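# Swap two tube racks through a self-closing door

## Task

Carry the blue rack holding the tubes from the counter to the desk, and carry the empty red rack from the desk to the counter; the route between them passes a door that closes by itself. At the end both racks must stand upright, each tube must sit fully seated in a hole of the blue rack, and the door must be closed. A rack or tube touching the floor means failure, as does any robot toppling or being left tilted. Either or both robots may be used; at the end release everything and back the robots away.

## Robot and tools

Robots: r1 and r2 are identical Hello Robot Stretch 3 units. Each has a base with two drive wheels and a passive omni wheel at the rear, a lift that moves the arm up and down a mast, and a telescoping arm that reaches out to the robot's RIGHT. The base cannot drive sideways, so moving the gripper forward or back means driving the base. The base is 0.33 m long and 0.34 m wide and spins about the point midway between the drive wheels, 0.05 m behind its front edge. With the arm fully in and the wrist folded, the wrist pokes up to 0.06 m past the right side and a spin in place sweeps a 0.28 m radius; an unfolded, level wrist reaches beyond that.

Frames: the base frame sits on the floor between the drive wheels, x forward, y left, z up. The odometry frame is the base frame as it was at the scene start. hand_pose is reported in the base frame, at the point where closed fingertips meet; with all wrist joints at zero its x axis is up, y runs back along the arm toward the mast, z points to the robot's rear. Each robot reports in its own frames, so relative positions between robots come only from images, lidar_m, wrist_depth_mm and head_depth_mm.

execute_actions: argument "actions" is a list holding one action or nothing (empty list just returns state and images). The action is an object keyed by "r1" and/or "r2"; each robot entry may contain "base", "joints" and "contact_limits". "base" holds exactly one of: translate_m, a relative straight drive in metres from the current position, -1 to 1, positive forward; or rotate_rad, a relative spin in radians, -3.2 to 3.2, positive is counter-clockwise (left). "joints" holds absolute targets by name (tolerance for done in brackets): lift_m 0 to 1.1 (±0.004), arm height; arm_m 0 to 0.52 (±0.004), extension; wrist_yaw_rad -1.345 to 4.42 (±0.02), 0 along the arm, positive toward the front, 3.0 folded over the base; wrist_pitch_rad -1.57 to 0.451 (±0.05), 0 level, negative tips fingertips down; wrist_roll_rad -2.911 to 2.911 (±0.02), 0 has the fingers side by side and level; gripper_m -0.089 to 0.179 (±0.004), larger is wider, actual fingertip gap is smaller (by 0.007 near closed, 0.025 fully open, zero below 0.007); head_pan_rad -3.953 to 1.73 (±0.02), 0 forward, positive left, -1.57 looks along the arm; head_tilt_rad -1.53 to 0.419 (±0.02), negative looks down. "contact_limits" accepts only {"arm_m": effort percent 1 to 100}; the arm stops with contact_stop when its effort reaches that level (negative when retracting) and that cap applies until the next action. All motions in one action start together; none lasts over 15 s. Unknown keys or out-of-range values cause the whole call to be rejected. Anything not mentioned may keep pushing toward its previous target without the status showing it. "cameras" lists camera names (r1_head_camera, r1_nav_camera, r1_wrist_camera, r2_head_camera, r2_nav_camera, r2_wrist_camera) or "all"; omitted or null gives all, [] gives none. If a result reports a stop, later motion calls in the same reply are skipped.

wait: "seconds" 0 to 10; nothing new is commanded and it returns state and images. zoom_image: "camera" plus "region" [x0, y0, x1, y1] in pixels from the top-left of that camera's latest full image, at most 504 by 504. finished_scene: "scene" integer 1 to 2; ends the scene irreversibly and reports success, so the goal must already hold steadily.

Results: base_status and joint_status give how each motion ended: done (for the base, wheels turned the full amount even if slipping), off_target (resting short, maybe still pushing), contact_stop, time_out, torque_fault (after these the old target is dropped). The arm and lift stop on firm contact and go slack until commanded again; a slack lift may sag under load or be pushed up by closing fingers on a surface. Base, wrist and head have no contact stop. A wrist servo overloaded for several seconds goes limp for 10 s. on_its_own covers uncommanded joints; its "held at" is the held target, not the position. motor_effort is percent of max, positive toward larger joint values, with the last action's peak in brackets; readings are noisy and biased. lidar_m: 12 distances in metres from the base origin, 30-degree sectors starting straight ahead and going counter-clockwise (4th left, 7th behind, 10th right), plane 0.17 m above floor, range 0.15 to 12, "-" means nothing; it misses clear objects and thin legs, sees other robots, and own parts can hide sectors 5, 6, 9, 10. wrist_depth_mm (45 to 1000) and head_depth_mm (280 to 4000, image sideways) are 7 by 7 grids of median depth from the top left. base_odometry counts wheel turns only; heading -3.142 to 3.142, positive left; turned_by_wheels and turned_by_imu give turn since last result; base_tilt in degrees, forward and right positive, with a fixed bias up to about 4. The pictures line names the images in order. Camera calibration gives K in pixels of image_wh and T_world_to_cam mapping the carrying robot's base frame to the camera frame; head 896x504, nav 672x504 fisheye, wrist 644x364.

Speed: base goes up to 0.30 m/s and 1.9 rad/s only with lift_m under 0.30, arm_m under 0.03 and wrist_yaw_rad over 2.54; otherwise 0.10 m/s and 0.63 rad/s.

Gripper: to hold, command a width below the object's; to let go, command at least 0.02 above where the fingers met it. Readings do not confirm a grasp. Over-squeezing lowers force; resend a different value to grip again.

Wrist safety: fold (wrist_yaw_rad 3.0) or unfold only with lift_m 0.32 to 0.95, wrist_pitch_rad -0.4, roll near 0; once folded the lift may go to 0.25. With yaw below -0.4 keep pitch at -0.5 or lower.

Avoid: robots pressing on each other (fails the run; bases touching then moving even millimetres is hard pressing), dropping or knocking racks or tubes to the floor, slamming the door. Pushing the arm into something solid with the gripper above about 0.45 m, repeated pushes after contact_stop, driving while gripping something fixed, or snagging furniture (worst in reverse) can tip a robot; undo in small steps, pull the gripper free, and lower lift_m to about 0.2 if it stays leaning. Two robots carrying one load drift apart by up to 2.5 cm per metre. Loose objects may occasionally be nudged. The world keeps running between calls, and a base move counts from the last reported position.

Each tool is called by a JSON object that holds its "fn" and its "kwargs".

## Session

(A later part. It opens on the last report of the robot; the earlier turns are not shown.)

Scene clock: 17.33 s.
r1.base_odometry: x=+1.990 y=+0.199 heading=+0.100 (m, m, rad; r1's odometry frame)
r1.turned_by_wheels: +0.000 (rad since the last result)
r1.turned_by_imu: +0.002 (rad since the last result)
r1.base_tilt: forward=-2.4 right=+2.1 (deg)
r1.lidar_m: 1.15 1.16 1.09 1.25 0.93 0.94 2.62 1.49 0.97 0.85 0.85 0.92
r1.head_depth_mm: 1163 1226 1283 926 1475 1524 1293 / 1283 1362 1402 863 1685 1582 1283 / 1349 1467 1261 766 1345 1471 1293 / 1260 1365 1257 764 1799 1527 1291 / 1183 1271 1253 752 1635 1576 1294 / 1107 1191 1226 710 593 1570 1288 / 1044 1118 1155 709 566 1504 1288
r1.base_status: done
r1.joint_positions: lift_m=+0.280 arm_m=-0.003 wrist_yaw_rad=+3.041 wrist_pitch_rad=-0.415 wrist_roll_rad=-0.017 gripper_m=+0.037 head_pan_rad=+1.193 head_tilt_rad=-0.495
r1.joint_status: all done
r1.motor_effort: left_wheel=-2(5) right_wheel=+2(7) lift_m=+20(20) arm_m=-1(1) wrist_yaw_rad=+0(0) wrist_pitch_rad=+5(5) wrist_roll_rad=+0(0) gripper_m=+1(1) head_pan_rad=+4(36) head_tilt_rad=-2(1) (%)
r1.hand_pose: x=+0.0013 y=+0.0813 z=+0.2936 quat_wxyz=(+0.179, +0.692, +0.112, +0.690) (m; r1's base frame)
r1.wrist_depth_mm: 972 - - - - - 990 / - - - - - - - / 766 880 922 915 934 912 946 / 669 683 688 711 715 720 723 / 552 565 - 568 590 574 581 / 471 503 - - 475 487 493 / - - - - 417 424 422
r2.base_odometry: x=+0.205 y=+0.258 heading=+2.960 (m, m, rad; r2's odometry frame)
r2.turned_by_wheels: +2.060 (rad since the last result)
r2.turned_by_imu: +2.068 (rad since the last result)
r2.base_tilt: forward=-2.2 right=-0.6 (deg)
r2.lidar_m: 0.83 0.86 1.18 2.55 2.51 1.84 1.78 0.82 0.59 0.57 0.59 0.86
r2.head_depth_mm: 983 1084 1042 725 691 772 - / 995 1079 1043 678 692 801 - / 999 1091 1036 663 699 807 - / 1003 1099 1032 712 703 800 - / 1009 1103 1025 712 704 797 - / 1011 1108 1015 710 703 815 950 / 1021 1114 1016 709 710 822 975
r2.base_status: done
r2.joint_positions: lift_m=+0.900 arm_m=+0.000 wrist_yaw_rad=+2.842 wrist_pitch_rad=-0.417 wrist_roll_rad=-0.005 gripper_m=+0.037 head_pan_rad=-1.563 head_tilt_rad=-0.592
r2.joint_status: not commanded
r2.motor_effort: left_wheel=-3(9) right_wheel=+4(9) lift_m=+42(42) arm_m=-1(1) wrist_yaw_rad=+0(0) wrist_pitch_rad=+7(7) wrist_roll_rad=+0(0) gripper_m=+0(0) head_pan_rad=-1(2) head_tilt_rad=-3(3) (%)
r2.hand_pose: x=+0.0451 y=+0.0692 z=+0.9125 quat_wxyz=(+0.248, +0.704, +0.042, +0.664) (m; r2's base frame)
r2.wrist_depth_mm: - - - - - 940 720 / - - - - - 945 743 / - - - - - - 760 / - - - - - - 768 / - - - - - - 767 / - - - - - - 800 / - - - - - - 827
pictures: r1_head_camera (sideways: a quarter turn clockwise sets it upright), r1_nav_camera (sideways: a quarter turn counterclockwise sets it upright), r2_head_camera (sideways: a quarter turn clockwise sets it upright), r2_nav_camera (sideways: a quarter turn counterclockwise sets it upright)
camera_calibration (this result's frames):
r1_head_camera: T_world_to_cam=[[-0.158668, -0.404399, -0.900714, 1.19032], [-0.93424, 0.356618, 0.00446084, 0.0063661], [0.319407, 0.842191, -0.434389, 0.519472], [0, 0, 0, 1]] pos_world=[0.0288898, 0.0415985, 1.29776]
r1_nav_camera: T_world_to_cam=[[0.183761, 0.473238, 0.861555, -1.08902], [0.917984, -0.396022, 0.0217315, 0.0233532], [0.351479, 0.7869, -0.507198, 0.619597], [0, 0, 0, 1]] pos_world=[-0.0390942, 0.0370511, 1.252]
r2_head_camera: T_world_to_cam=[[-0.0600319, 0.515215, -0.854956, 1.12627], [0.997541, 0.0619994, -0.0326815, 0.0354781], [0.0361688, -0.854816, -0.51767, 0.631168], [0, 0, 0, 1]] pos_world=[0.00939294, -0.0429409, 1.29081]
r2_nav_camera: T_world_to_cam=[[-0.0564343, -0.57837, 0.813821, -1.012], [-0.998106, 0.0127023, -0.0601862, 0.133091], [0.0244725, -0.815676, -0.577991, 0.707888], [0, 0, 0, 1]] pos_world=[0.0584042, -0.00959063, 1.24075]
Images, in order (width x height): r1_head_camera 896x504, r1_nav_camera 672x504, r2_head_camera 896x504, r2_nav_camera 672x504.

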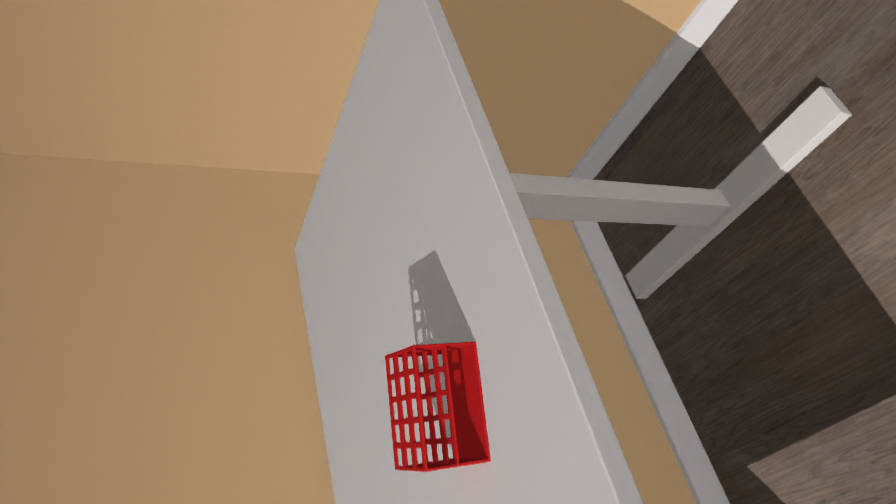

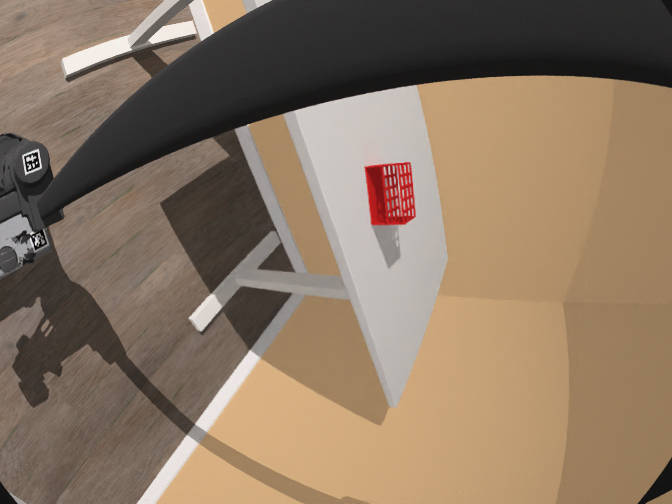

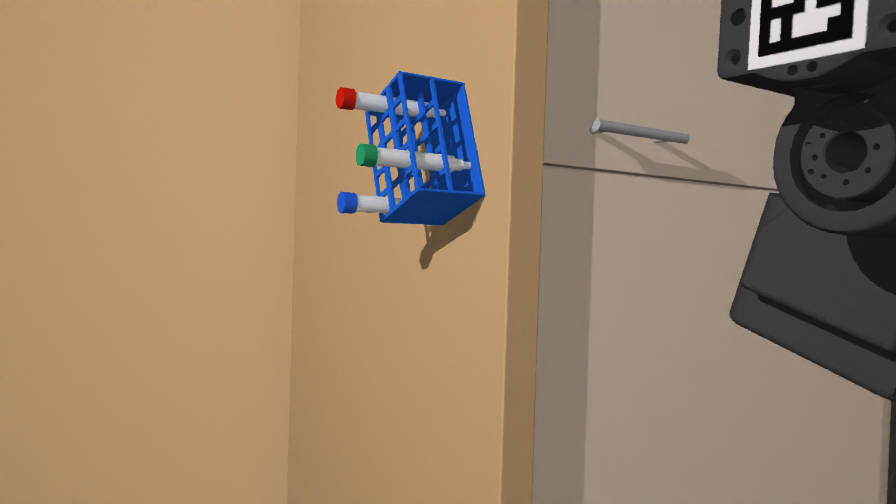

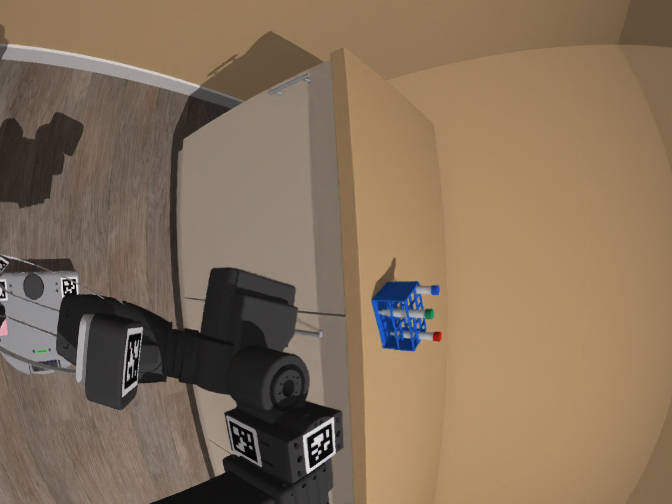

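{"fn": "execute_actions", "kwargs": {"actions": [{"r1":{"base":{"rotate_rad":3.0},"joints":{"head_pan_rad":-1.57,"head_tilt_rad":-0.6}},"r2":{"base":{"rotate_rad":0.42},"joints":{"wrist_yaw_rad":0,"gripper_m":0.179}}}], "cameras": []}}

{"fn": "execute_actions", "kwargs": {"actions": [{"r1":{"base":{"translate_m":0.02},"joints":{"lift_m":0.86}},"r2":{"base":{"translate_m":-0.33},"joints":{"wrist_pitch_rad":0,"wrist_roll_rad":0,"lift_m":0.86}}}], "cameras": []}}

{"fn": "execute_actions", "kwargs": {"actions": [{"r1":{"joints":{"wrist_yaw_rad":0,"wrist_pitch_rad":0,"wrist_roll_rad":0,"gripper_m":0.179}}}], "cameras": ["r1_head_camera","r1_wrist_camera","r2_head_camera","r2_wrist_camera"]}}

Scene clock: 21.43 s.
r1.base_odometry: x=+1.990 y=+0.199 heading=+3.099 (m, m, rad; r1's odometry frame)
r1.turned_by_wheels: +3.000 (rad since the last result)
r1.turned_by_imu: +3.021 (rad since the last result)
r1.base_tilt: forward=-2.3 right=+2.1 (deg)
r1.lidar_m: 2.16 1.90 1.01 0.86 0.85 0.86 1.17 1.16 1.09 1.26 1.25 0.93
r1.head_depth_mm: 1224 1353 933 700 1637 1428 1222 / 1177 1290 930 665 1764 1453 1224 / 1129 1246 868 635 1749 1453 1221 / 1089 1202 724 634 1690 1454 1224 / 1052 1153 918 632 1627 1453 1217 / 1016 1115 918 631 1554 1452 1216 / 984 1075 913 629 1467 1452 1215
r1.base_status: done
r1.joint_positions: lift_m=+0.280 arm_m=-0.003 wrist_yaw_rad=+3.041 wrist_pitch_rad=-0.415 wrist_roll_rad=-0.017 gripper_m=+0.037 head_pan_rad=-1.563 head_tilt_rad=-0.593
r1.joint_status: all done
r1.motor_effort: left_wheel=-2(7) right_wheel=+3(8) lift_m=+20(20) arm_m=-1(1) wrist_yaw_rad=+0(1) wrist_pitch_rad=+5(5) wrist_roll_rad=+0(0) gripper_m=+0(0) head_pan_rad=-3(47) head_tilt_rad=-2(9) (%)
r1.hand_pose: x=+0.0013 y=+0.0813 z=+0.2936 quat_wxyz=(+0.179, +0.692, +0.112, +0.690) (m; r1's base frame)
r1.wrist_depth_mm: 646 685 802 879 928 - - / 691 748 891 985 - - - / 734 797 925 923 917 937 942 / 692 680 710 711 704 714 721 / 561 564 - 572 594 579 582 / 470 504 - - 468 487 488 / - - - - 419 421 421
r2.base_odometry: x=+0.205 y=+0.258 heading=-2.904 (m, m, rad; r2's odometry frame)
r2.turned_by_wheels: +0.420 (rad since the last result)
r2.turned_by_imu: +0.422 (rad since the last result)
r2.base_tilt: forward=-2.3 right=-0.5 (deg)
r2.lidar_m: 0.84 1.07 2.34 2.59 1.90 1.78 0.93 0.62 0.57 0.57 0.72 0.83
r2.head_depth_mm: 983 1068 1043 722 642 699 - / 1026 1120 1041 721 687 768 - / 1074 1174 1037 719 730 - - / 1129 1235 1033 716 778 899 1185 / 1179 1302 1363 756 833 985 1208 / 1142 1226 1294 790 902 1134 1261 / 1003 1069 1142 1212 1326 1382 1259
r2.base_status: done
r2.joint_positions: lift_m=+0.900 arm_m=+0.000 wrist_yaw_rad=+0.002 wrist_pitch_rad=-0.417 wrist_roll_rad=-0.005 gripper_m=+0.179 head_pan_rad=-1.563 head_tilt_rad=-0.592
r2.joint_status: all done
r2.motor_effort: left_wheel=-2(7) right_wheel=+4(9) lift_m=+42(42) arm_m=-2(1) wrist_yaw_rad=-2(2) wrist_pitch_rad=+7(8) wrist_roll_rad=+1(1) gripper_m=+1(90) head_pan_rad=-3(2) head_tilt_rad=-4(4) (%)
r2.hand_pose: x=-0.0211 y=-0.3698 z=+0.9125 quat_wxyz=(+0.694, +0.148, -0.689, -0.146) (m; r2's base frame)
r2.wrist_depth_mm: 622 764 992 907 839 758 679 / 652 477 434 457 464 486 308 / 661 723 425 360 325 312 293 / 685 808 488 417 370 313 276 / 697 923 545 462 397 349 313 / - - 629 514 438 395 332 / 795 - 726 574 474 423 340
pictures: none
No camera images: the call's "cameras" was empty. Leave "cameras" out to get every camera's image.

Scene clock: 27.53 s.
r1.base_odometry: x=+1.970 y=+0.200 heading=+3.099 (m, m, rad; r1's odometry frame)
r1.turned_by_wheels: +0.000 (rad since the last result)
r1.turned_by_imu: +0.001 (rad since the last result)
r1.base_tilt: forward=-2.3 right=+2.1 (deg)
r1.lidar_m: 2.14 1.92 1.00 0.86 0.86 0.88 1.18 1.18 1.10 1.25 1.24 0.91
r1.head_depth_mm: 1216 1335 929 699 1379 1420 - / 1168 1281 927 667 1794 1464 - / 1127 1247 818 635 1742 1457 1282 / 1084 1190 815 632 1684 1455 1308 / 1045 1150 921 632 1617 1451 - / 1011 1107 917 630 1537 1455 1230 / 975 1067 915 631 535 1448 1212
r1.base_status: done
r1.joint_positions: lift_m=+0.860 arm_m=-0.003 wrist_yaw_rad=+3.041 wrist_pitch_rad=-0.415 wrist_roll_rad=-0.017 gripper_m=+0.037 head_pan_rad=-1.563 head_tilt_rad=-0.593
r1.joint_status: all done
r1.motor_effort: left_wheel=-1(4) right_wheel=+3(7) lift_m=+24(24) arm_m=-1(2) wrist_yaw_rad=+0(0) wrist_pitch_rad=+5(5) wrist_roll_rad=+0(0) gripper_m=+0(0) head_pan_rad=-3(3) head_tilt_rad=-2(2) (%)
r1.hand_pose: x=+0.0013 y=+0.0812 z=+0.8733 quat_wxyz=(+0.180, +0.692, +0.112, +0.690) (m; r1's base frame)
r1.wrist_depth_mm: 641 697 823 897 948 - - / 703 757 884 981 - - - / 743 818 988 - - - - / 790 901 - - - - - / 837 - - - - - - / 881 - - - - - - / 955 977 984 - - - -
r2.base_odometry: x=+0.526 y=+0.336 heading=-2.904 (m, m, rad; r2's odometry frame)
r2.turned_by_wheels: +0.000 (rad since the last result)
r2.turned_by_imu: -0.001 (rad since the last result)
r2.base_tilt: forward=-2.3 right=-0.4 (deg)
r2.lidar_m: 1.15 1.46 2.69 2.36 1.59 1.48 0.73 0.48 0.44 0.45 0.56 1.13
r2.head_depth_mm: 871 945 987 723 573 552 599 / 905 985 1030 722 554 582 649 / 953 1038 1034 617 569 - - / 997 1082 1024 614 587 679 837 / 1041 1147 1021 714 608 736 891 / 1107 1215 1022 710 690 809 983 / 1162 1296 1016 710 742 894 1176
r2.base_status: done
r2.joint_positions: lift_m=+0.860 arm_m=+0.000 wrist_yaw_rad=+0.001 wrist_pitch_rad=-0.021 wrist_roll_rad=-0.004 gripper_m=+0.179 head_pan_rad=-1.563 head_tilt_rad=-0.592
r2.joint_status: all done
r2.motor_effort: left_wheel=-3(8) right_wheel=+4(5) lift_m=+24(34) arm_m=-1(1) wrist_yaw_rad=-1(1) wrist_pitch_rad=+8(9) wrist_roll_rad=+1(1) gripper_m=+0(0) head_pan_rad=-2(2) head_tilt_rad=-3(4) (%)
r2.hand_pose: x=-0.0211 y=-0.4010 z=+0.9696 quat_wxyz=(+0.709, +0.008, -0.705, -0.007) (m; r2's base frame)
r2.wrist_depth_mm: 854 - 970 881 768 688 626 / 860 - - 866 785 692 649 / 909 - - 900 772 712 646 / 823 681 510 360 764 702 651 / 358 363 310 316 392 406 410 / - 282 257 255 259 260 271 / 383 328 262 220 202 188 212
pictures: none
No camera images: the call's "cameras" was empty. Leave "cameras" out to get every camera's image.

Scene clock: 30.07 s.
r1.base_odometry: x=+1.970 y=+0.200 heading=+3.099 (m, m, rad; r1's odometry frame)
r1.turned_by_wheels: +0.000 (rad since the last result)
r1.turned_by_imu: +0.000 (rad since the last result)
r1.base_tilt: forward=-2.4 right=+2.1 (deg)
r1.lidar_m: 2.14 1.91 1.00 0.86 0.86 0.88 1.18 1.18 1.10 1.25 1.24 0.91
r1.head_depth_mm: 1216 1339 932 700 1385 1419 - / 1170 1273 928 665 1788 1453 - / 1122 1244 818 634 1733 - - / 1085 1194 815 633 1681 - - / 1044 1148 920 633 1625 1457 1219 / 1013 1107 917 630 1522 1450 1219 / 976 1065 914 629 535 1457 1211
r1.base_status: not commanded
r1.joint_positions: lift_m=+0.860 arm_m=-0.003 wrist_yaw_rad=+0.003 wrist_pitch_rad=-0.026 wrist_roll_rad=-0.003 gripper_m=+0.179 head_pan_rad=-1.563 head_tilt_rad=-0.593
r1.joint_status: all done
r1.motor_effort: left_wheel=-1(3) right_wheel=+2(2) lift_m=+24(24) arm_m=-1(1) wrist_yaw_rad=-2(5) wrist_pitch_rad=+10(10) wrist_roll_rad=+1(2) gripper_m=+1(86) head_pan_rad=-4(3) head_tilt_rad=-2(2) (%)
r1.hand_pose: x=-0.0208 y=-0.3980 z=+0.9679 quat_wxyz=(+0.708, +0.010, -0.706, -0.008) (m; r1's base frame)
r1.wrist_depth_mm: 780 819 897 990 - - 887 / 792 849 908 - - - 904 / 805 841 926 - - - 871 / 335 340 347 353 357 364 425 / 211 223 244 270 - 813 926 / - - - - - 889 875 / 944 - - - - - 978
r2.base_odometry: x=+0.526 y=+0.336 heading=-2.904 (m, m, rad; r2's odometry frame)
r2.turned_by_wheels: +0.000 (rad since the last result)
r2.turned_by_imu: +0.000 (rad since the last result)
r2.base_tilt: forward=-2.2 right=-0.6 (deg)
r2.lidar_m: 1.15 1.46 2.69 2.36 1.58 1.48 0.73 0.48 0.44 0.45 0.56 1.13
r2.head_depth_mm: 880 950 989 724 574 551 598 / 903 986 1033 719 553 584 649 / 953 1033 1035 615 569 - - / 994 1091 1031 615 589 677 841 / 1045 1146 1028 713 607 734 888 / 1106 1217 1020 711 689 808 986 / 1158 1291 1015 708 743 893 1175
r2.base_status: not commanded
r2.joint_positions: lift_m=+0.860 arm_m=+0.000 wrist_yaw_rad=+0.001 wrist_pitch_rad=-0.021 wrist_roll_rad=-0.004 gripper_m=+0.179 head_pan_rad=-1.563 head_tilt_rad=-0.592
r2.joint_status: not commanded
r2.motor_effort: left_wheel=-3(2) right_wheel=+4(5) lift_m=+24(24) arm_m=-1(1) wrist_yaw_rad=-1(1) wrist_pitch_rad=+9(9) wrist_roll_rad=+1(1) gripper_m=+1(0) head_pan_rad=-2(3) head_tilt_rad=-4(4) (%)
r2.hand_pose: x=-0.0211 y=-0.4010 z=+0.9696 quat_wxyz=(+0.709, +0.008, -0.705, -0.007) (m; r2's base frame)
r2.wrist_depth_mm: 863 - 964 834 760 689 631 / 908 - 970 850 769 717 640 / 884 - - 886 786 699 639 / 833 687 522 357 764 700 667 / 363 368 312 313 389 399 409 / - 280 258 253 256 263 270 / 381 323 263 217 202 188 212
pictures: r1_head_camera (sideways: a quarter turn clockwise sets it upright), r1_wrist_camera, r2_head_camera (sideways: a quarter turn clockwise sets it upright), r2_wrist_camera
camera_calibration (this result's frames):
r1_head_camera: T_world_to_cam=[[-0.00576524, 0.520706, -0.853716, 1.12809], [0.999774, 0.0204873, 0.00574419, -0.00710154], [0.0204813, -0.85349, -0.520707, 0.63361], [0, 0, 0, 1]] pos_world=[0.000626446, -0.046477, 1.29303]
r1_wrist_camera: T_world_to_cam=[[-0.999577, 0.00331721, 0.0288941, -0.0524502], [-0.0273084, 0.234745, -0.971673, 1.05351], [-0.010006, -0.972051, -0.234555, 0.000720039], [0, 0, 0, 1]] pos_world=[-0.023651, -0.246433, 1.02535]
r2_head_camera: T_world_to_cam=[[-0.0600221, 0.515298, -0.854906, 1.12621], [0.997542, 0.0619823, -0.0326763, 0.0354713], [0.036151, -0.854767, -0.517752, 0.631275], [0, 0, 0, 1]] pos_world=[0.00939206, -0.0429399, 1.29081]
r2_wrist_camera: T_world_to_cam=[[-0.998322, -0.00457636, 0.0577247, -0.0837303], [-0.0577156, 0.159376, -0.985529, 1.05681], [-0.00468977, -0.987207, -0.159372, -0.0835896], [0, 0, 0, 1]] pos_world=[-0.0229876, -0.251333, 1.03303]
Images, in order (width x height): r1_head_camera 896x504, r1_wrist_camera 644x364, r2_head_camera 896x504, r2_wrist_camera 644x364.

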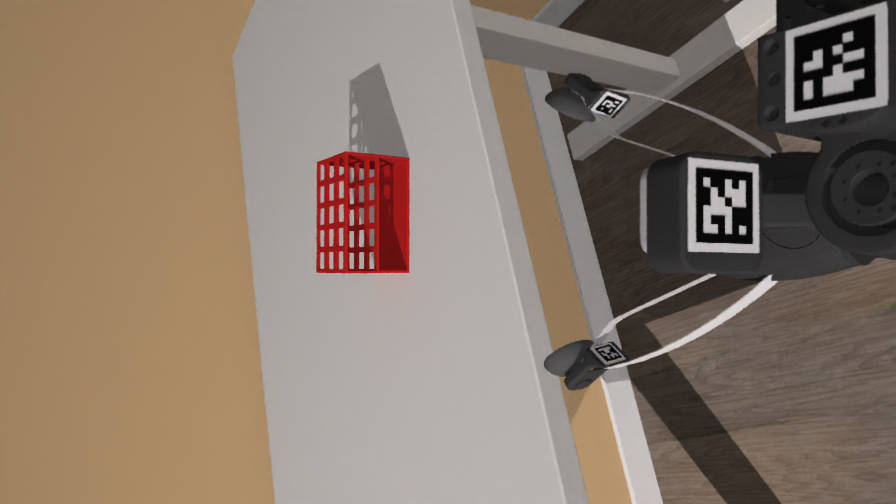

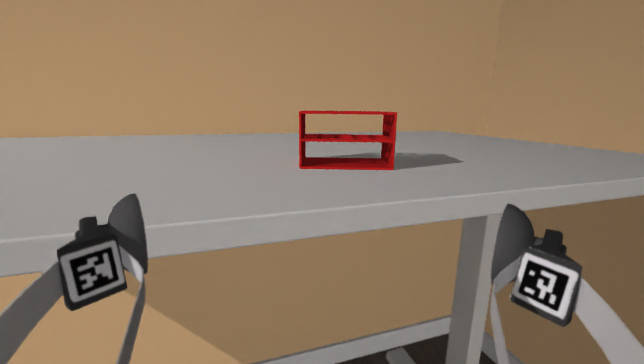

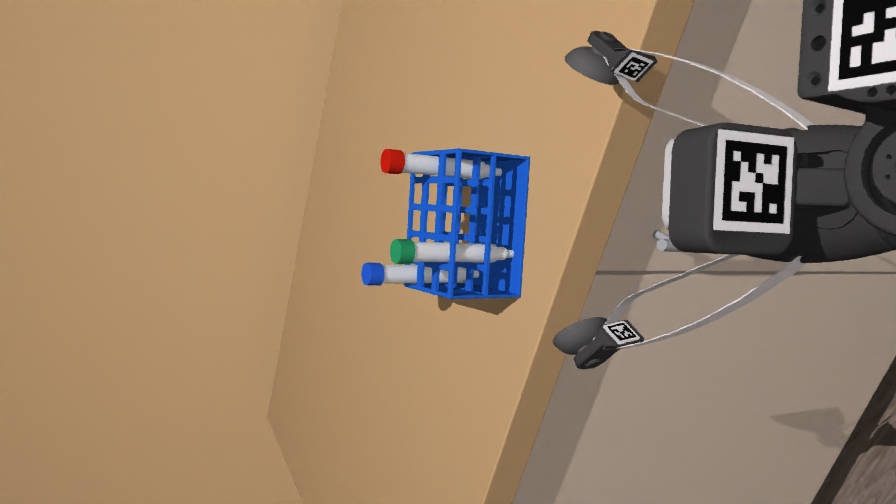

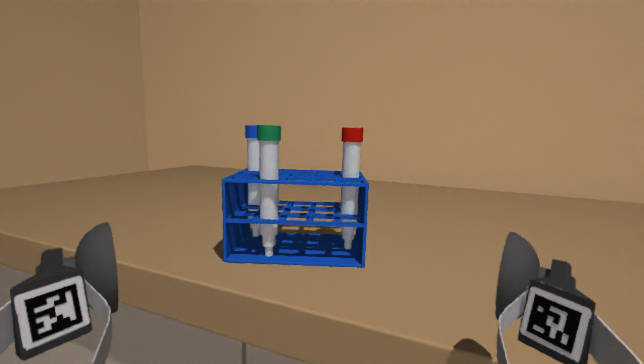

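{"fn": "execute_actions", "kwargs": {"actions": [{"r1":{"base":{"translate_m":-0.025},"joints":{"lift_m":0.88,"arm_m":0.2}},"r2":{"base":{"translate_m":0.018},"joints":{"lift_m":0.845,"arm_m":0.1}}}], "cameras": ["r1_head_camera","r1_wrist_camera","r2_head_camera","r2_wrist_camera"]}}

Scene clock: 33.20 s.
r1.base_odometry: x=+1.995 y=+0.199 heading=+3.099 (m, m, rad; r1's odometry frame)
r1.turned_by_wheels: +0.000 (rad since the last result)
r1.turned_by_imu: +0.000 (rad since the last result)
r1.base_tilt: forward=-2.4 right=+2.1 (deg)
r1.lidar_m: 2.16 1.90 1.01 0.86 0.85 0.86 1.16 1.15 1.09 1.26 1.25 0.93
r1.head_depth_mm: 1223 1355 930 700 - 1366 1196 / 1179 1290 929 - - 1451 1222 / 1134 1249 924 - - 1455 1221 / 1091 1201 725 695 1661 1454 1216 / 1054 1158 919 604 1630 1449 1219 / 1017 1113 918 630 1551 1448 1216 / 984 1073 914 630 1469 1446 1211
r1.base_status: done
r1.joint_positions: lift_m=+0.880 arm_m=+0.200 wrist_yaw_rad=+0.001 wrist_pitch_rad=-0.025 wrist_roll_rad=-0.003 gripper_m=+0.179 head_pan_rad=-1.563 head_tilt_rad=-0.593
r1.joint_status: all done
r1.motor_effort: left_wheel=-2(5) right_wheel=+2(4) lift_m=+24(26) arm_m=+2(3) wrist_yaw_rad=-2(2) wrist_pitch_rad=+9(10) wrist_roll_rad=+1(2) gripper_m=+1(1) head_pan_rad=-3(4) head_tilt_rad=-2(2) (%)
r1.hand_pose: x=-0.0212 y=-0.6002 z=+0.9882 quat_wxyz=(+0.708, +0.009, -0.706, -0.009) (m; r1's base frame)
r1.wrist_depth_mm: 637 671 748 816 883 972 800 / 654 707 760 845 928 - 831 / 675 722 771 832 948 - 814 / 414 423 374 381 343 449 456 / 259 253 247 250 251 283 262 / - 171 181 182 183 178 191 / 139 139 140 141 142 142 143
r2.base_odometry: x=+0.508 y=+0.332 heading=-2.904 (m, m, rad; r2's odometry frame)
r2.turned_by_wheels: +0.000 (rad since the last result)
r2.turned_by_imu: +0.000 (rad since the last result)
r2.base_tilt: forward=-2.2 right=-0.5 (deg)
r2.lidar_m: 1.13 1.44 2.68 2.40 1.60 1.49 0.74 0.49 0.45 0.45 0.57 1.12
r2.head_depth_mm: 878 947 998 722 562 - - / 918 993 1035 690 553 - - / 959 1041 1031 634 599 - 786 / 1013 1093 1031 625 606 709 832 / 1051 1150 1022 717 654 753 901 / 1109 1227 1020 709 698 822 1008 / 1170 1298 1010 711 756 901 1183
r2.base_status: done
r2.joint_positions: lift_m=+0.845 arm_m=+0.100 wrist_yaw_rad=+0.001 wrist_pitch_rad=-0.020 wrist_roll_rad=-0.003 gripper_m=+0.179 head_pan_rad=-1.563 head_tilt_rad=-0.592
r2.joint_status: all done
r2.motor_effort: left_wheel=-2(5) right_wheel=+4(9) lift_m=+24(24) arm_m=+3(5) wrist_yaw_rad=-1(2) wrist_pitch_rad=+9(9) wrist_roll_rad=+1(1) gripper_m=+1(1) head_pan_rad=-3(2) head_tilt_rad=-3(4) (%)
r2.hand_pose: x=-0.0212 y=-0.5004 z=+0.9549 quat_wxyz=(+0.708, +0.008, -0.706, -0.007) (m; r2's base frame)
r2.wrist_depth_mm: 801 960 876 766 686 617 566 / 835 973 888 783 688 625 578 / 840 - 895 786 688 641 577 / 579 595 232 469 493 636 579 / 316 321 206 232 235 355 357 / - 216 201 218 219 230 239 / 184 167 166 168 170 164 184
pictures: r1_head_camera (sideways: a quarter turn clockwise sets it upright), r1_wrist_camera, r2_head_camera (sideways: a quarter turn clockwise sets it upright), r2_wrist_camera
camera_calibration (this result's frames):
r1_head_camera: T_world_to_cam=[[-0.00574531, 0.520707, -0.853716, 1.12809], [0.999774, 0.020449, 0.00574419, -0.00710155], [0.0204487, -0.853491, -0.520707, 0.63361], [0, 0, 0, 1]] pos_world=[0.000624667, -0.0464768, 1.29303]
r1_wrist_camera: T_world_to_cam=[[-0.999584, 0.00498524, 0.0284204, -0.0513118], [-0.0264707, 0.23357, -0.97198, 1.12033], [-0.0114837, -0.972327, -0.233341, -0.192447], [0, 0, 0, 1]] pos_world=[-0.0238445, -0.448541, 1.04549]
r2_head_camera: T_world_to_cam=[[-0.0600188, 0.515305, -0.854903, 1.1262], [0.997543, 0.061976, -0.0326759, 0.0354708], [0.0361454, -0.854763, -0.517758, 0.631282], [0, 0, 0, 1]] pos_world=[0.00939178, -0.0429398, 1.29081]
r2_wrist_camera: T_world_to_cam=[[-0.998354, -0.00383751, 0.0572274, -0.0826625], [-0.0571116, 0.158511, -0.985704, 1.05785], [-0.0052885, -0.98735, -0.158469, -0.185063], [0, 0, 0, 1]] pos_world=[-0.0230895, -0.35072, 1.01813]
Images, in order (width x height): r1_head_camera 896x504, r1_wrist_camera 644x364, r2_head_camera 896x504, r2_wrist_camera 644x364.

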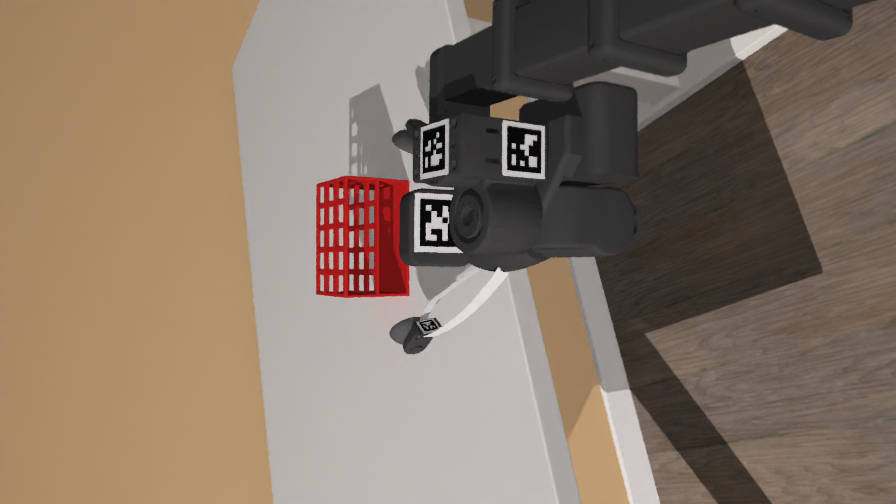

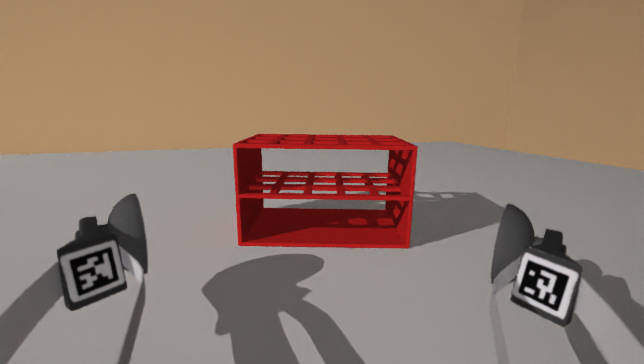

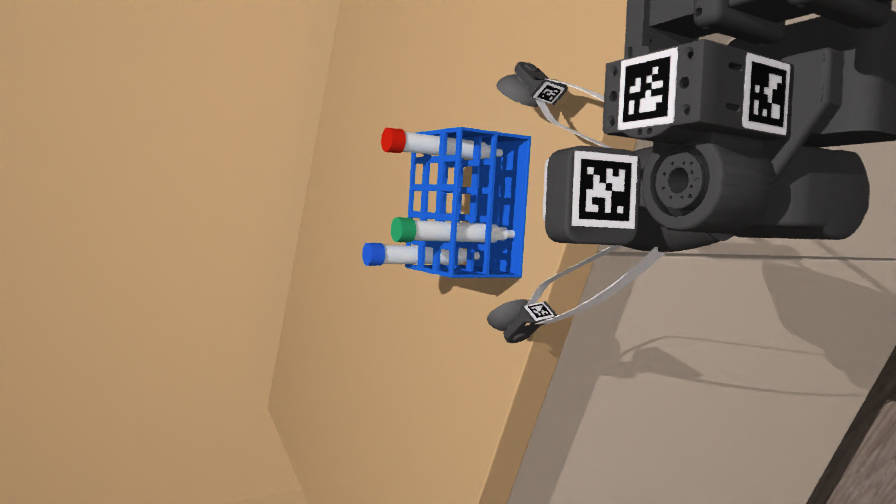

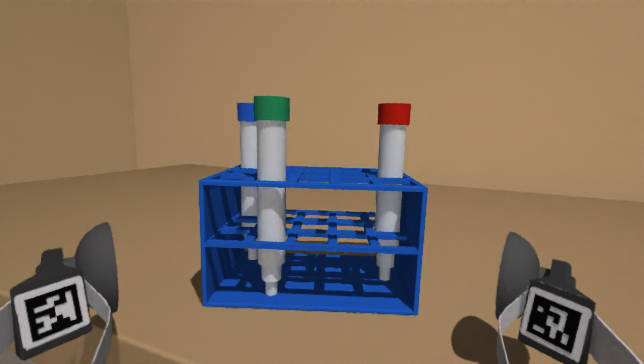

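{"fn": "execute_actions", "kwargs": {"actions": [{"r1":{"joints":{"lift_m":0.875,"arm_m":0.325}},"r2":{"joints":{"arm_m":0.2}}}], "cameras": ["r1_wrist_camera","r2_wrist_camera"]}}

{"fn": "execute_actions", "kwargs": {"actions": [{"r1":{"joints":{"gripper_m":0.09}},"r2":{"joints":{"gripper_m":0.09}}}], "cameras": ["r1_head_camera","r1_wrist_camera","r2_head_camera","r2_wrist_camera"]}}

Scene clock: 36.03 s.
r1.base_odometry: x=+1.995 y=+0.199 heading=+3.099 (m, m, rad; r1's odometry frame)
r1.turned_by_wheels: +0.000 (rad since the last result)
r1.turned_by_imu: -0.196 (rad since the last result)
r1.base_tilt: forward=-2.3 right=+2.1 (deg)
r1.lidar_m: 1.74 2.65 1.12 0.88 0.84 0.83 1.06 1.12 1.16 1.08 1.26 0.96
r1.head_depth_mm: 1192 1270 926 1418 - - 1189 / 1313 1433 987 - 1738 1457 1223 / 1297 1418 987 - 1495 1463 1216 / 1221 1327 842 661 1753 1460 1218 / 1153 1247 793 631 1698 1451 1220 / 1090 1190 914 630 1623 1451 1217 / 1037 1123 912 628 1506 1448 1217
r1.base_status: not commanded
r1.joint_positions: lift_m=+0.875 arm_m=+0.324 wrist_yaw_rad=-0.011 wrist_pitch_rad=-0.059 wrist_roll_rad=-0.012 gripper_m=+0.179 head_pan_rad=-1.565 head_tilt_rad=-0.595
r1.joint_status: all done
r1.motor_effort: left_wheel=-5(19) right_wheel=+12(41) lift_m=+21(21) arm_m=+9(16) wrist_yaw_rad=+8(18) wrist_pitch_rad=+23(34) wrist_roll_rad=+5(7) gripper_m=+0(1) head_pan_rad=-3(3) head_tilt_rad=-1(2) (%)
r1.hand_pose: x=-0.0242 y=-0.7232 z=+0.9746 quat_wxyz=(+0.711, +0.017, -0.702, -0.025) (m; r1's base frame)
r1.wrist_depth_mm: 570 628 723 834 954 745 595 / 586 659 744 874 977 754 614 / 598 516 634 546 951 773 624 / 325 271 255 281 356 363 370 / 223 205 208 216 221 241 227 / - 151 157 158 159 157 168 / 121 122 123 124 125 126 126
r2.base_odometry: x=+0.508 y=+0.332 heading=-2.904 (m, m, rad; r2's odometry frame)
r2.turned_by_wheels: +0.000 (rad since the last result)
r2.turned_by_imu: +0.000 (rad since the last result)
r2.base_tilt: forward=-2.2 right=-0.6 (deg)
r2.lidar_m: 1.13 1.44 2.68 2.39 1.60 1.50 0.74 0.49 0.45 0.45 0.57 1.12
r2.head_depth_mm: 879 950 996 727 - - 650 / 913 991 1036 737 - 623 688 / 960 1049 1035 630 - 666 750 / 1008 1099 1027 632 610 699 815 / 1054 1159 1026 711 637 755 898 / 1106 1215 1013 715 698 820 1006 / 1171 1301 1018 708 760 909 1166
r2.base_status: not commanded
r2.joint_positions: lift_m=+0.845 arm_m=+0.200 wrist_yaw_rad=+0.000 wrist_pitch_rad=-0.020 wrist_roll_rad=-0.003 gripper_m=+0.179 head_pan_rad=-1.563 head_tilt_rad=-0.592
r2.joint_status: all done
r2.motor_effort: left_wheel=-3(3) right_wheel=+4(4) lift_m=+24(24) arm_m=+3(2) wrist_yaw_rad=+0(1) wrist_pitch_rad=+8(8) wrist_roll_rad=+1(1) gripper_m=+0(1) head_pan_rad=-3(3) head_tilt_rad=-3(4) (%)
r2.hand_pose: x=-0.0214 y=-0.6004 z=+0.9549 quat_wxyz=(+0.708, +0.007, -0.706, -0.007) (m; r2's base frame)
r2.wrist_depth_mm: 812 882 763 664 601 542 496 / 807 914 754 676 615 555 507 / 807 927 109 704 136 568 513 / 744 595 112 650 138 564 521 / 326 119 111 172 134 208 356 / - 124 118 158 139 112 236 / - 121 117 148 140 120 184
pictures: r1_wrist_camera, r2_wrist_camera
camera_calibration (this result's frames):
r1_wrist_camera: T_world_to_cam=[[-0.999159, 0.015064, 0.0381388, -0.0554428], [-0.0327363, 0.267087, -0.963116, 1.15121], [-0.0246948, -0.963555, -0.266369, -0.277058], [0, 0, 0, 1]] pos_world=[-0.0245517, -0.573599, 1.03707]
r2_wrist_camera: T_world_to_cam=[[-0.998362, -0.00332748, 0.0571083, -0.0827562], [-0.0569132, 0.158501, -0.985717, 1.07371], [-0.00577175, -0.987353, -0.158431, -0.283832], [0, 0, 0, 1]] pos_world=[-0.0231504, -0.450702, 1.01814]
Images, in order (width x height): r1_wrist_camera 644x364, r2_wrist_camera 644x364.

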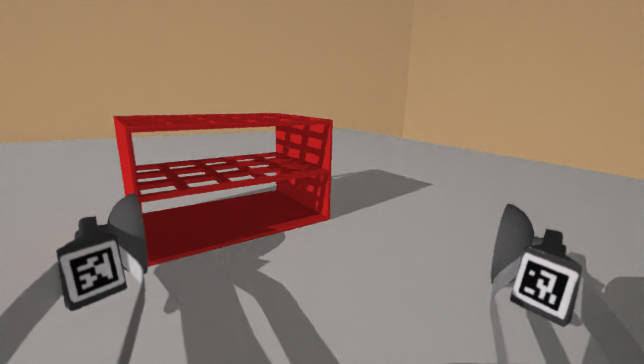

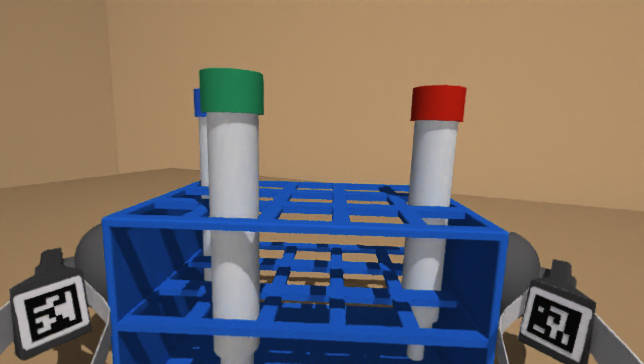

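Scene clock: 37.40 s.
r1.base_odometry: x=+1.995 y=+0.199 heading=+3.099 (m, m, rad; r1's odometry frame)
r1.turned_by_wheels: +0.000 (rad since the last result)
r1.turned_by_imu: +0.000 (rad since the last result)
r1.base_tilt: forward=-2.4 right=+2.0 (deg)
r1.lidar_m: 1.74 2.65 1.13 0.87 0.84 0.84 1.06 1.12 1.16 1.08 1.26 0.96
r1.head_depth_mm: 1192 1274 927 1419 - - 1194 / 1324 1433 988 - 1747 1453 1216 / 1300 1418 985 - 1492 1454 1217 / 1224 1324 833 677 1761 1449 1217 / 1153 1250 811 631 1700 1460 1220 / 1092 1190 916 630 1630 1453 1215 / 1036 1124 911 629 1516 1444 1211
r1.base_status: not commanded
r1.joint_positions: lift_m=+0.875 arm_m=+0.324 wrist_yaw_rad=-0.011 wrist_pitch_rad=-0.059 wrist_roll_rad=-0.012 gripper_m=+0.090 head_pan_rad=-1.565 head_tilt_rad=-0.595
r1.joint_status: all done
r1.motor_effort: left_wheel=-6(5) right_wheel=+12(12) lift_m=+21(21) arm_m=+9(9) wrist_yaw_rad=+9(7) wrist_pitch_rad=+23(23) wrist_roll_rad=+6(5) gripper_m=+0(85) head_pan_rad=-3(3) head_tilt_rad=-1(1) (%)
r1.hand_pose: x=-0.0242 y=-0.7232 z=+0.9746 quat_wxyz=(+0.711, +0.017, -0.702, -0.025) (m; r1's base frame)
r1.wrist_depth_mm: 568 637 723 829 943 758 604 / 592 656 744 870 961 759 606 / 599 612 207 297 958 767 617 / 326 298 197 281 357 364 373 / 208 211 197 217 237 223 226 / 153 154 149 158 152 161 162 / 123 122 123 124 125 126 127
r2.base_odometry: x=+0.508 y=+0.332 heading=-2.904 (m, m, rad; r2's odometry frame)
r2.turned_by_wheels: +0.000 (rad since the last result)
r2.turned_by_imu: +0.000 (rad since the last result)
r2.base_tilt: forward=-2.3 right=-0.5 (deg)
r2.lidar_m: 1.13 1.44 2.68 2.39 1.60 1.49 0.74 0.49 0.45 0.45 0.57 1.11
r2.head_depth_mm: 883 948 997 723 - - 650 / 915 991 1042 754 - 623 687 / 957 1039 1035 633 - 664 748 / 1000 1099 1028 631 610 699 814 / 1052 1159 1028 713 643 754 901 / 1111 1228 1024 711 697 820 1002 / 1168 1299 1017 709 758 905 1178
r2.base_status: not commanded
r2.joint_positions: lift_m=+0.845 arm_m=+0.200 wrist_yaw_rad=+0.000 wrist_pitch_rad=-0.020 wrist_roll_rad=-0.003 gripper_m=+0.091 head_pan_rad=-1.563 head_tilt_rad=-0.592
r2.joint_status: all done
r2.motor_effort: left_wheel=-3(4) right_wheel=+4(4) lift_m=+24(24) arm_m=+3(2) wrist_yaw_rad=+0(0) wrist_pitch_rad=+8(9) wrist_roll_rad=+1(1) gripper_m=-27(97) head_pan_rad=-2(2) head_tilt_rad=-4(4) (%)
r2.hand_pose: x=-0.0215 y=-0.6004 z=+0.9549 quat_wxyz=(+0.708, +0.007, -0.706, -0.007) (m; r2's base frame)
r2.wrist_depth_mm: 775 848 757 659 588 543 496 / 790 898 743 695 608 552 506 / 801 902 120 685 138 567 513 / 749 609 127 187 140 568 520 / 313 138 125 189 138 353 359 / - 131 127 165 139 - 235 / - 146 146 155 144 156 179
pictures: r1_head_camera (sideways: a quarter turn clockwise sets it upright), r1_wrist_camera, r2_head_camera (sideways: a quarter turn clockwise sets it upright), r2_wrist_camera
camera_calibration (this result's frames):
r1_head_camera: T_world_to_cam=[[-0.00495905, 0.522622, -0.85255, 1.12656], [0.999805, 0.018904, 0.00577277, -0.00713892], [0.0191336, -0.852355, -0.522614, 0.6361], [0, 0, 0, 1]] pos_world=[0.000553329, -0.0464485, 1.29293]
r1_wrist_camera: T_world_to_cam=[[-0.999159, 0.0150639, 0.0381387, -0.0554427], [-0.0327362, 0.267086, -0.963116, 1.15121], [-0.0246946, -0.963555, -0.266368, -0.277059], [0, 0, 0, 1]] pos_world=[-0.0245517, -0.573599, 1.03707]
r2_head_camera: T_world_to_cam=[[-0.060017, 0.515306, -0.854902, 1.1262], [0.997543, 0.0619726, -0.0326759, 0.0354707], [0.0361425, -0.854763, -0.517759, 0.631284], [0, 0, 0, 1]] pos_world=[0.00939163, -0.0429398, 1.29081]
r2_wrist_camera: T_world_to_cam=[[-0.998365, -0.0027458, 0.0570981, -0.082546], [-0.0568108, 0.158534, -0.985718, 1.07373], [-0.0063454, -0.98735, -0.158431, -0.28385], [0, 0, 0, 1]] pos_world=[-0.0232128, -0.450709, 1.01814]
Images, in order (width x height): r1_head_camera 896x504, r1_wrist_camera 644x364, r2_head_camera 896x504, r2_wrist_camera 644x364.

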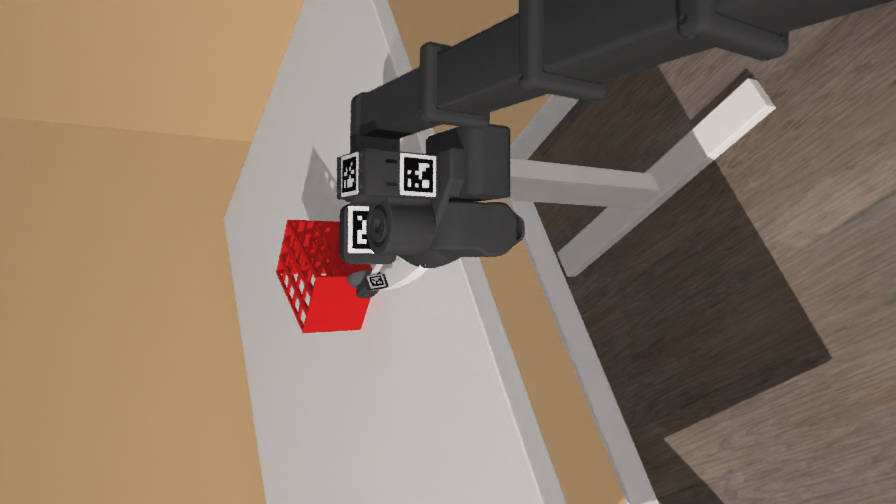

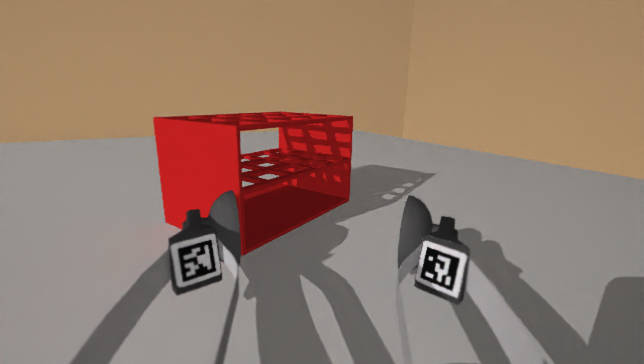

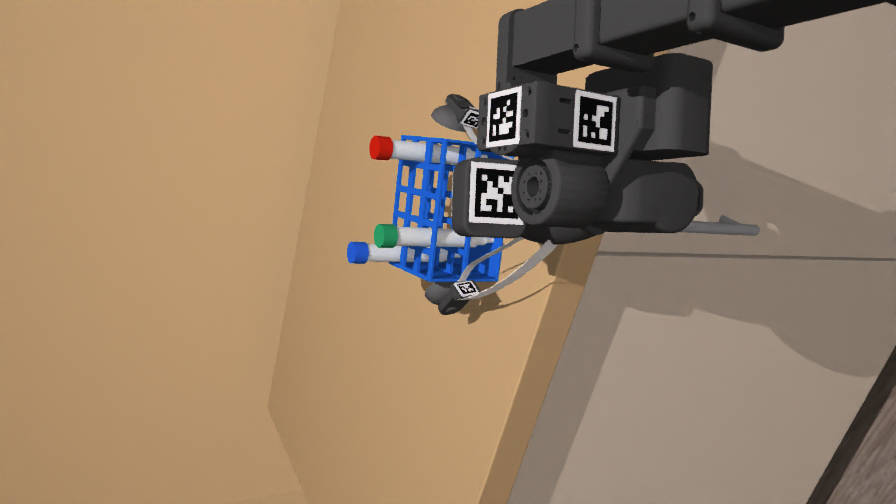

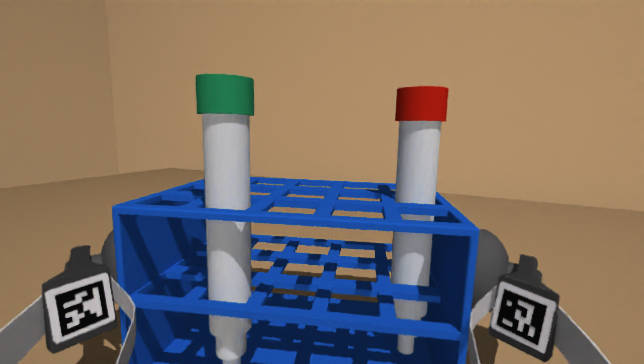

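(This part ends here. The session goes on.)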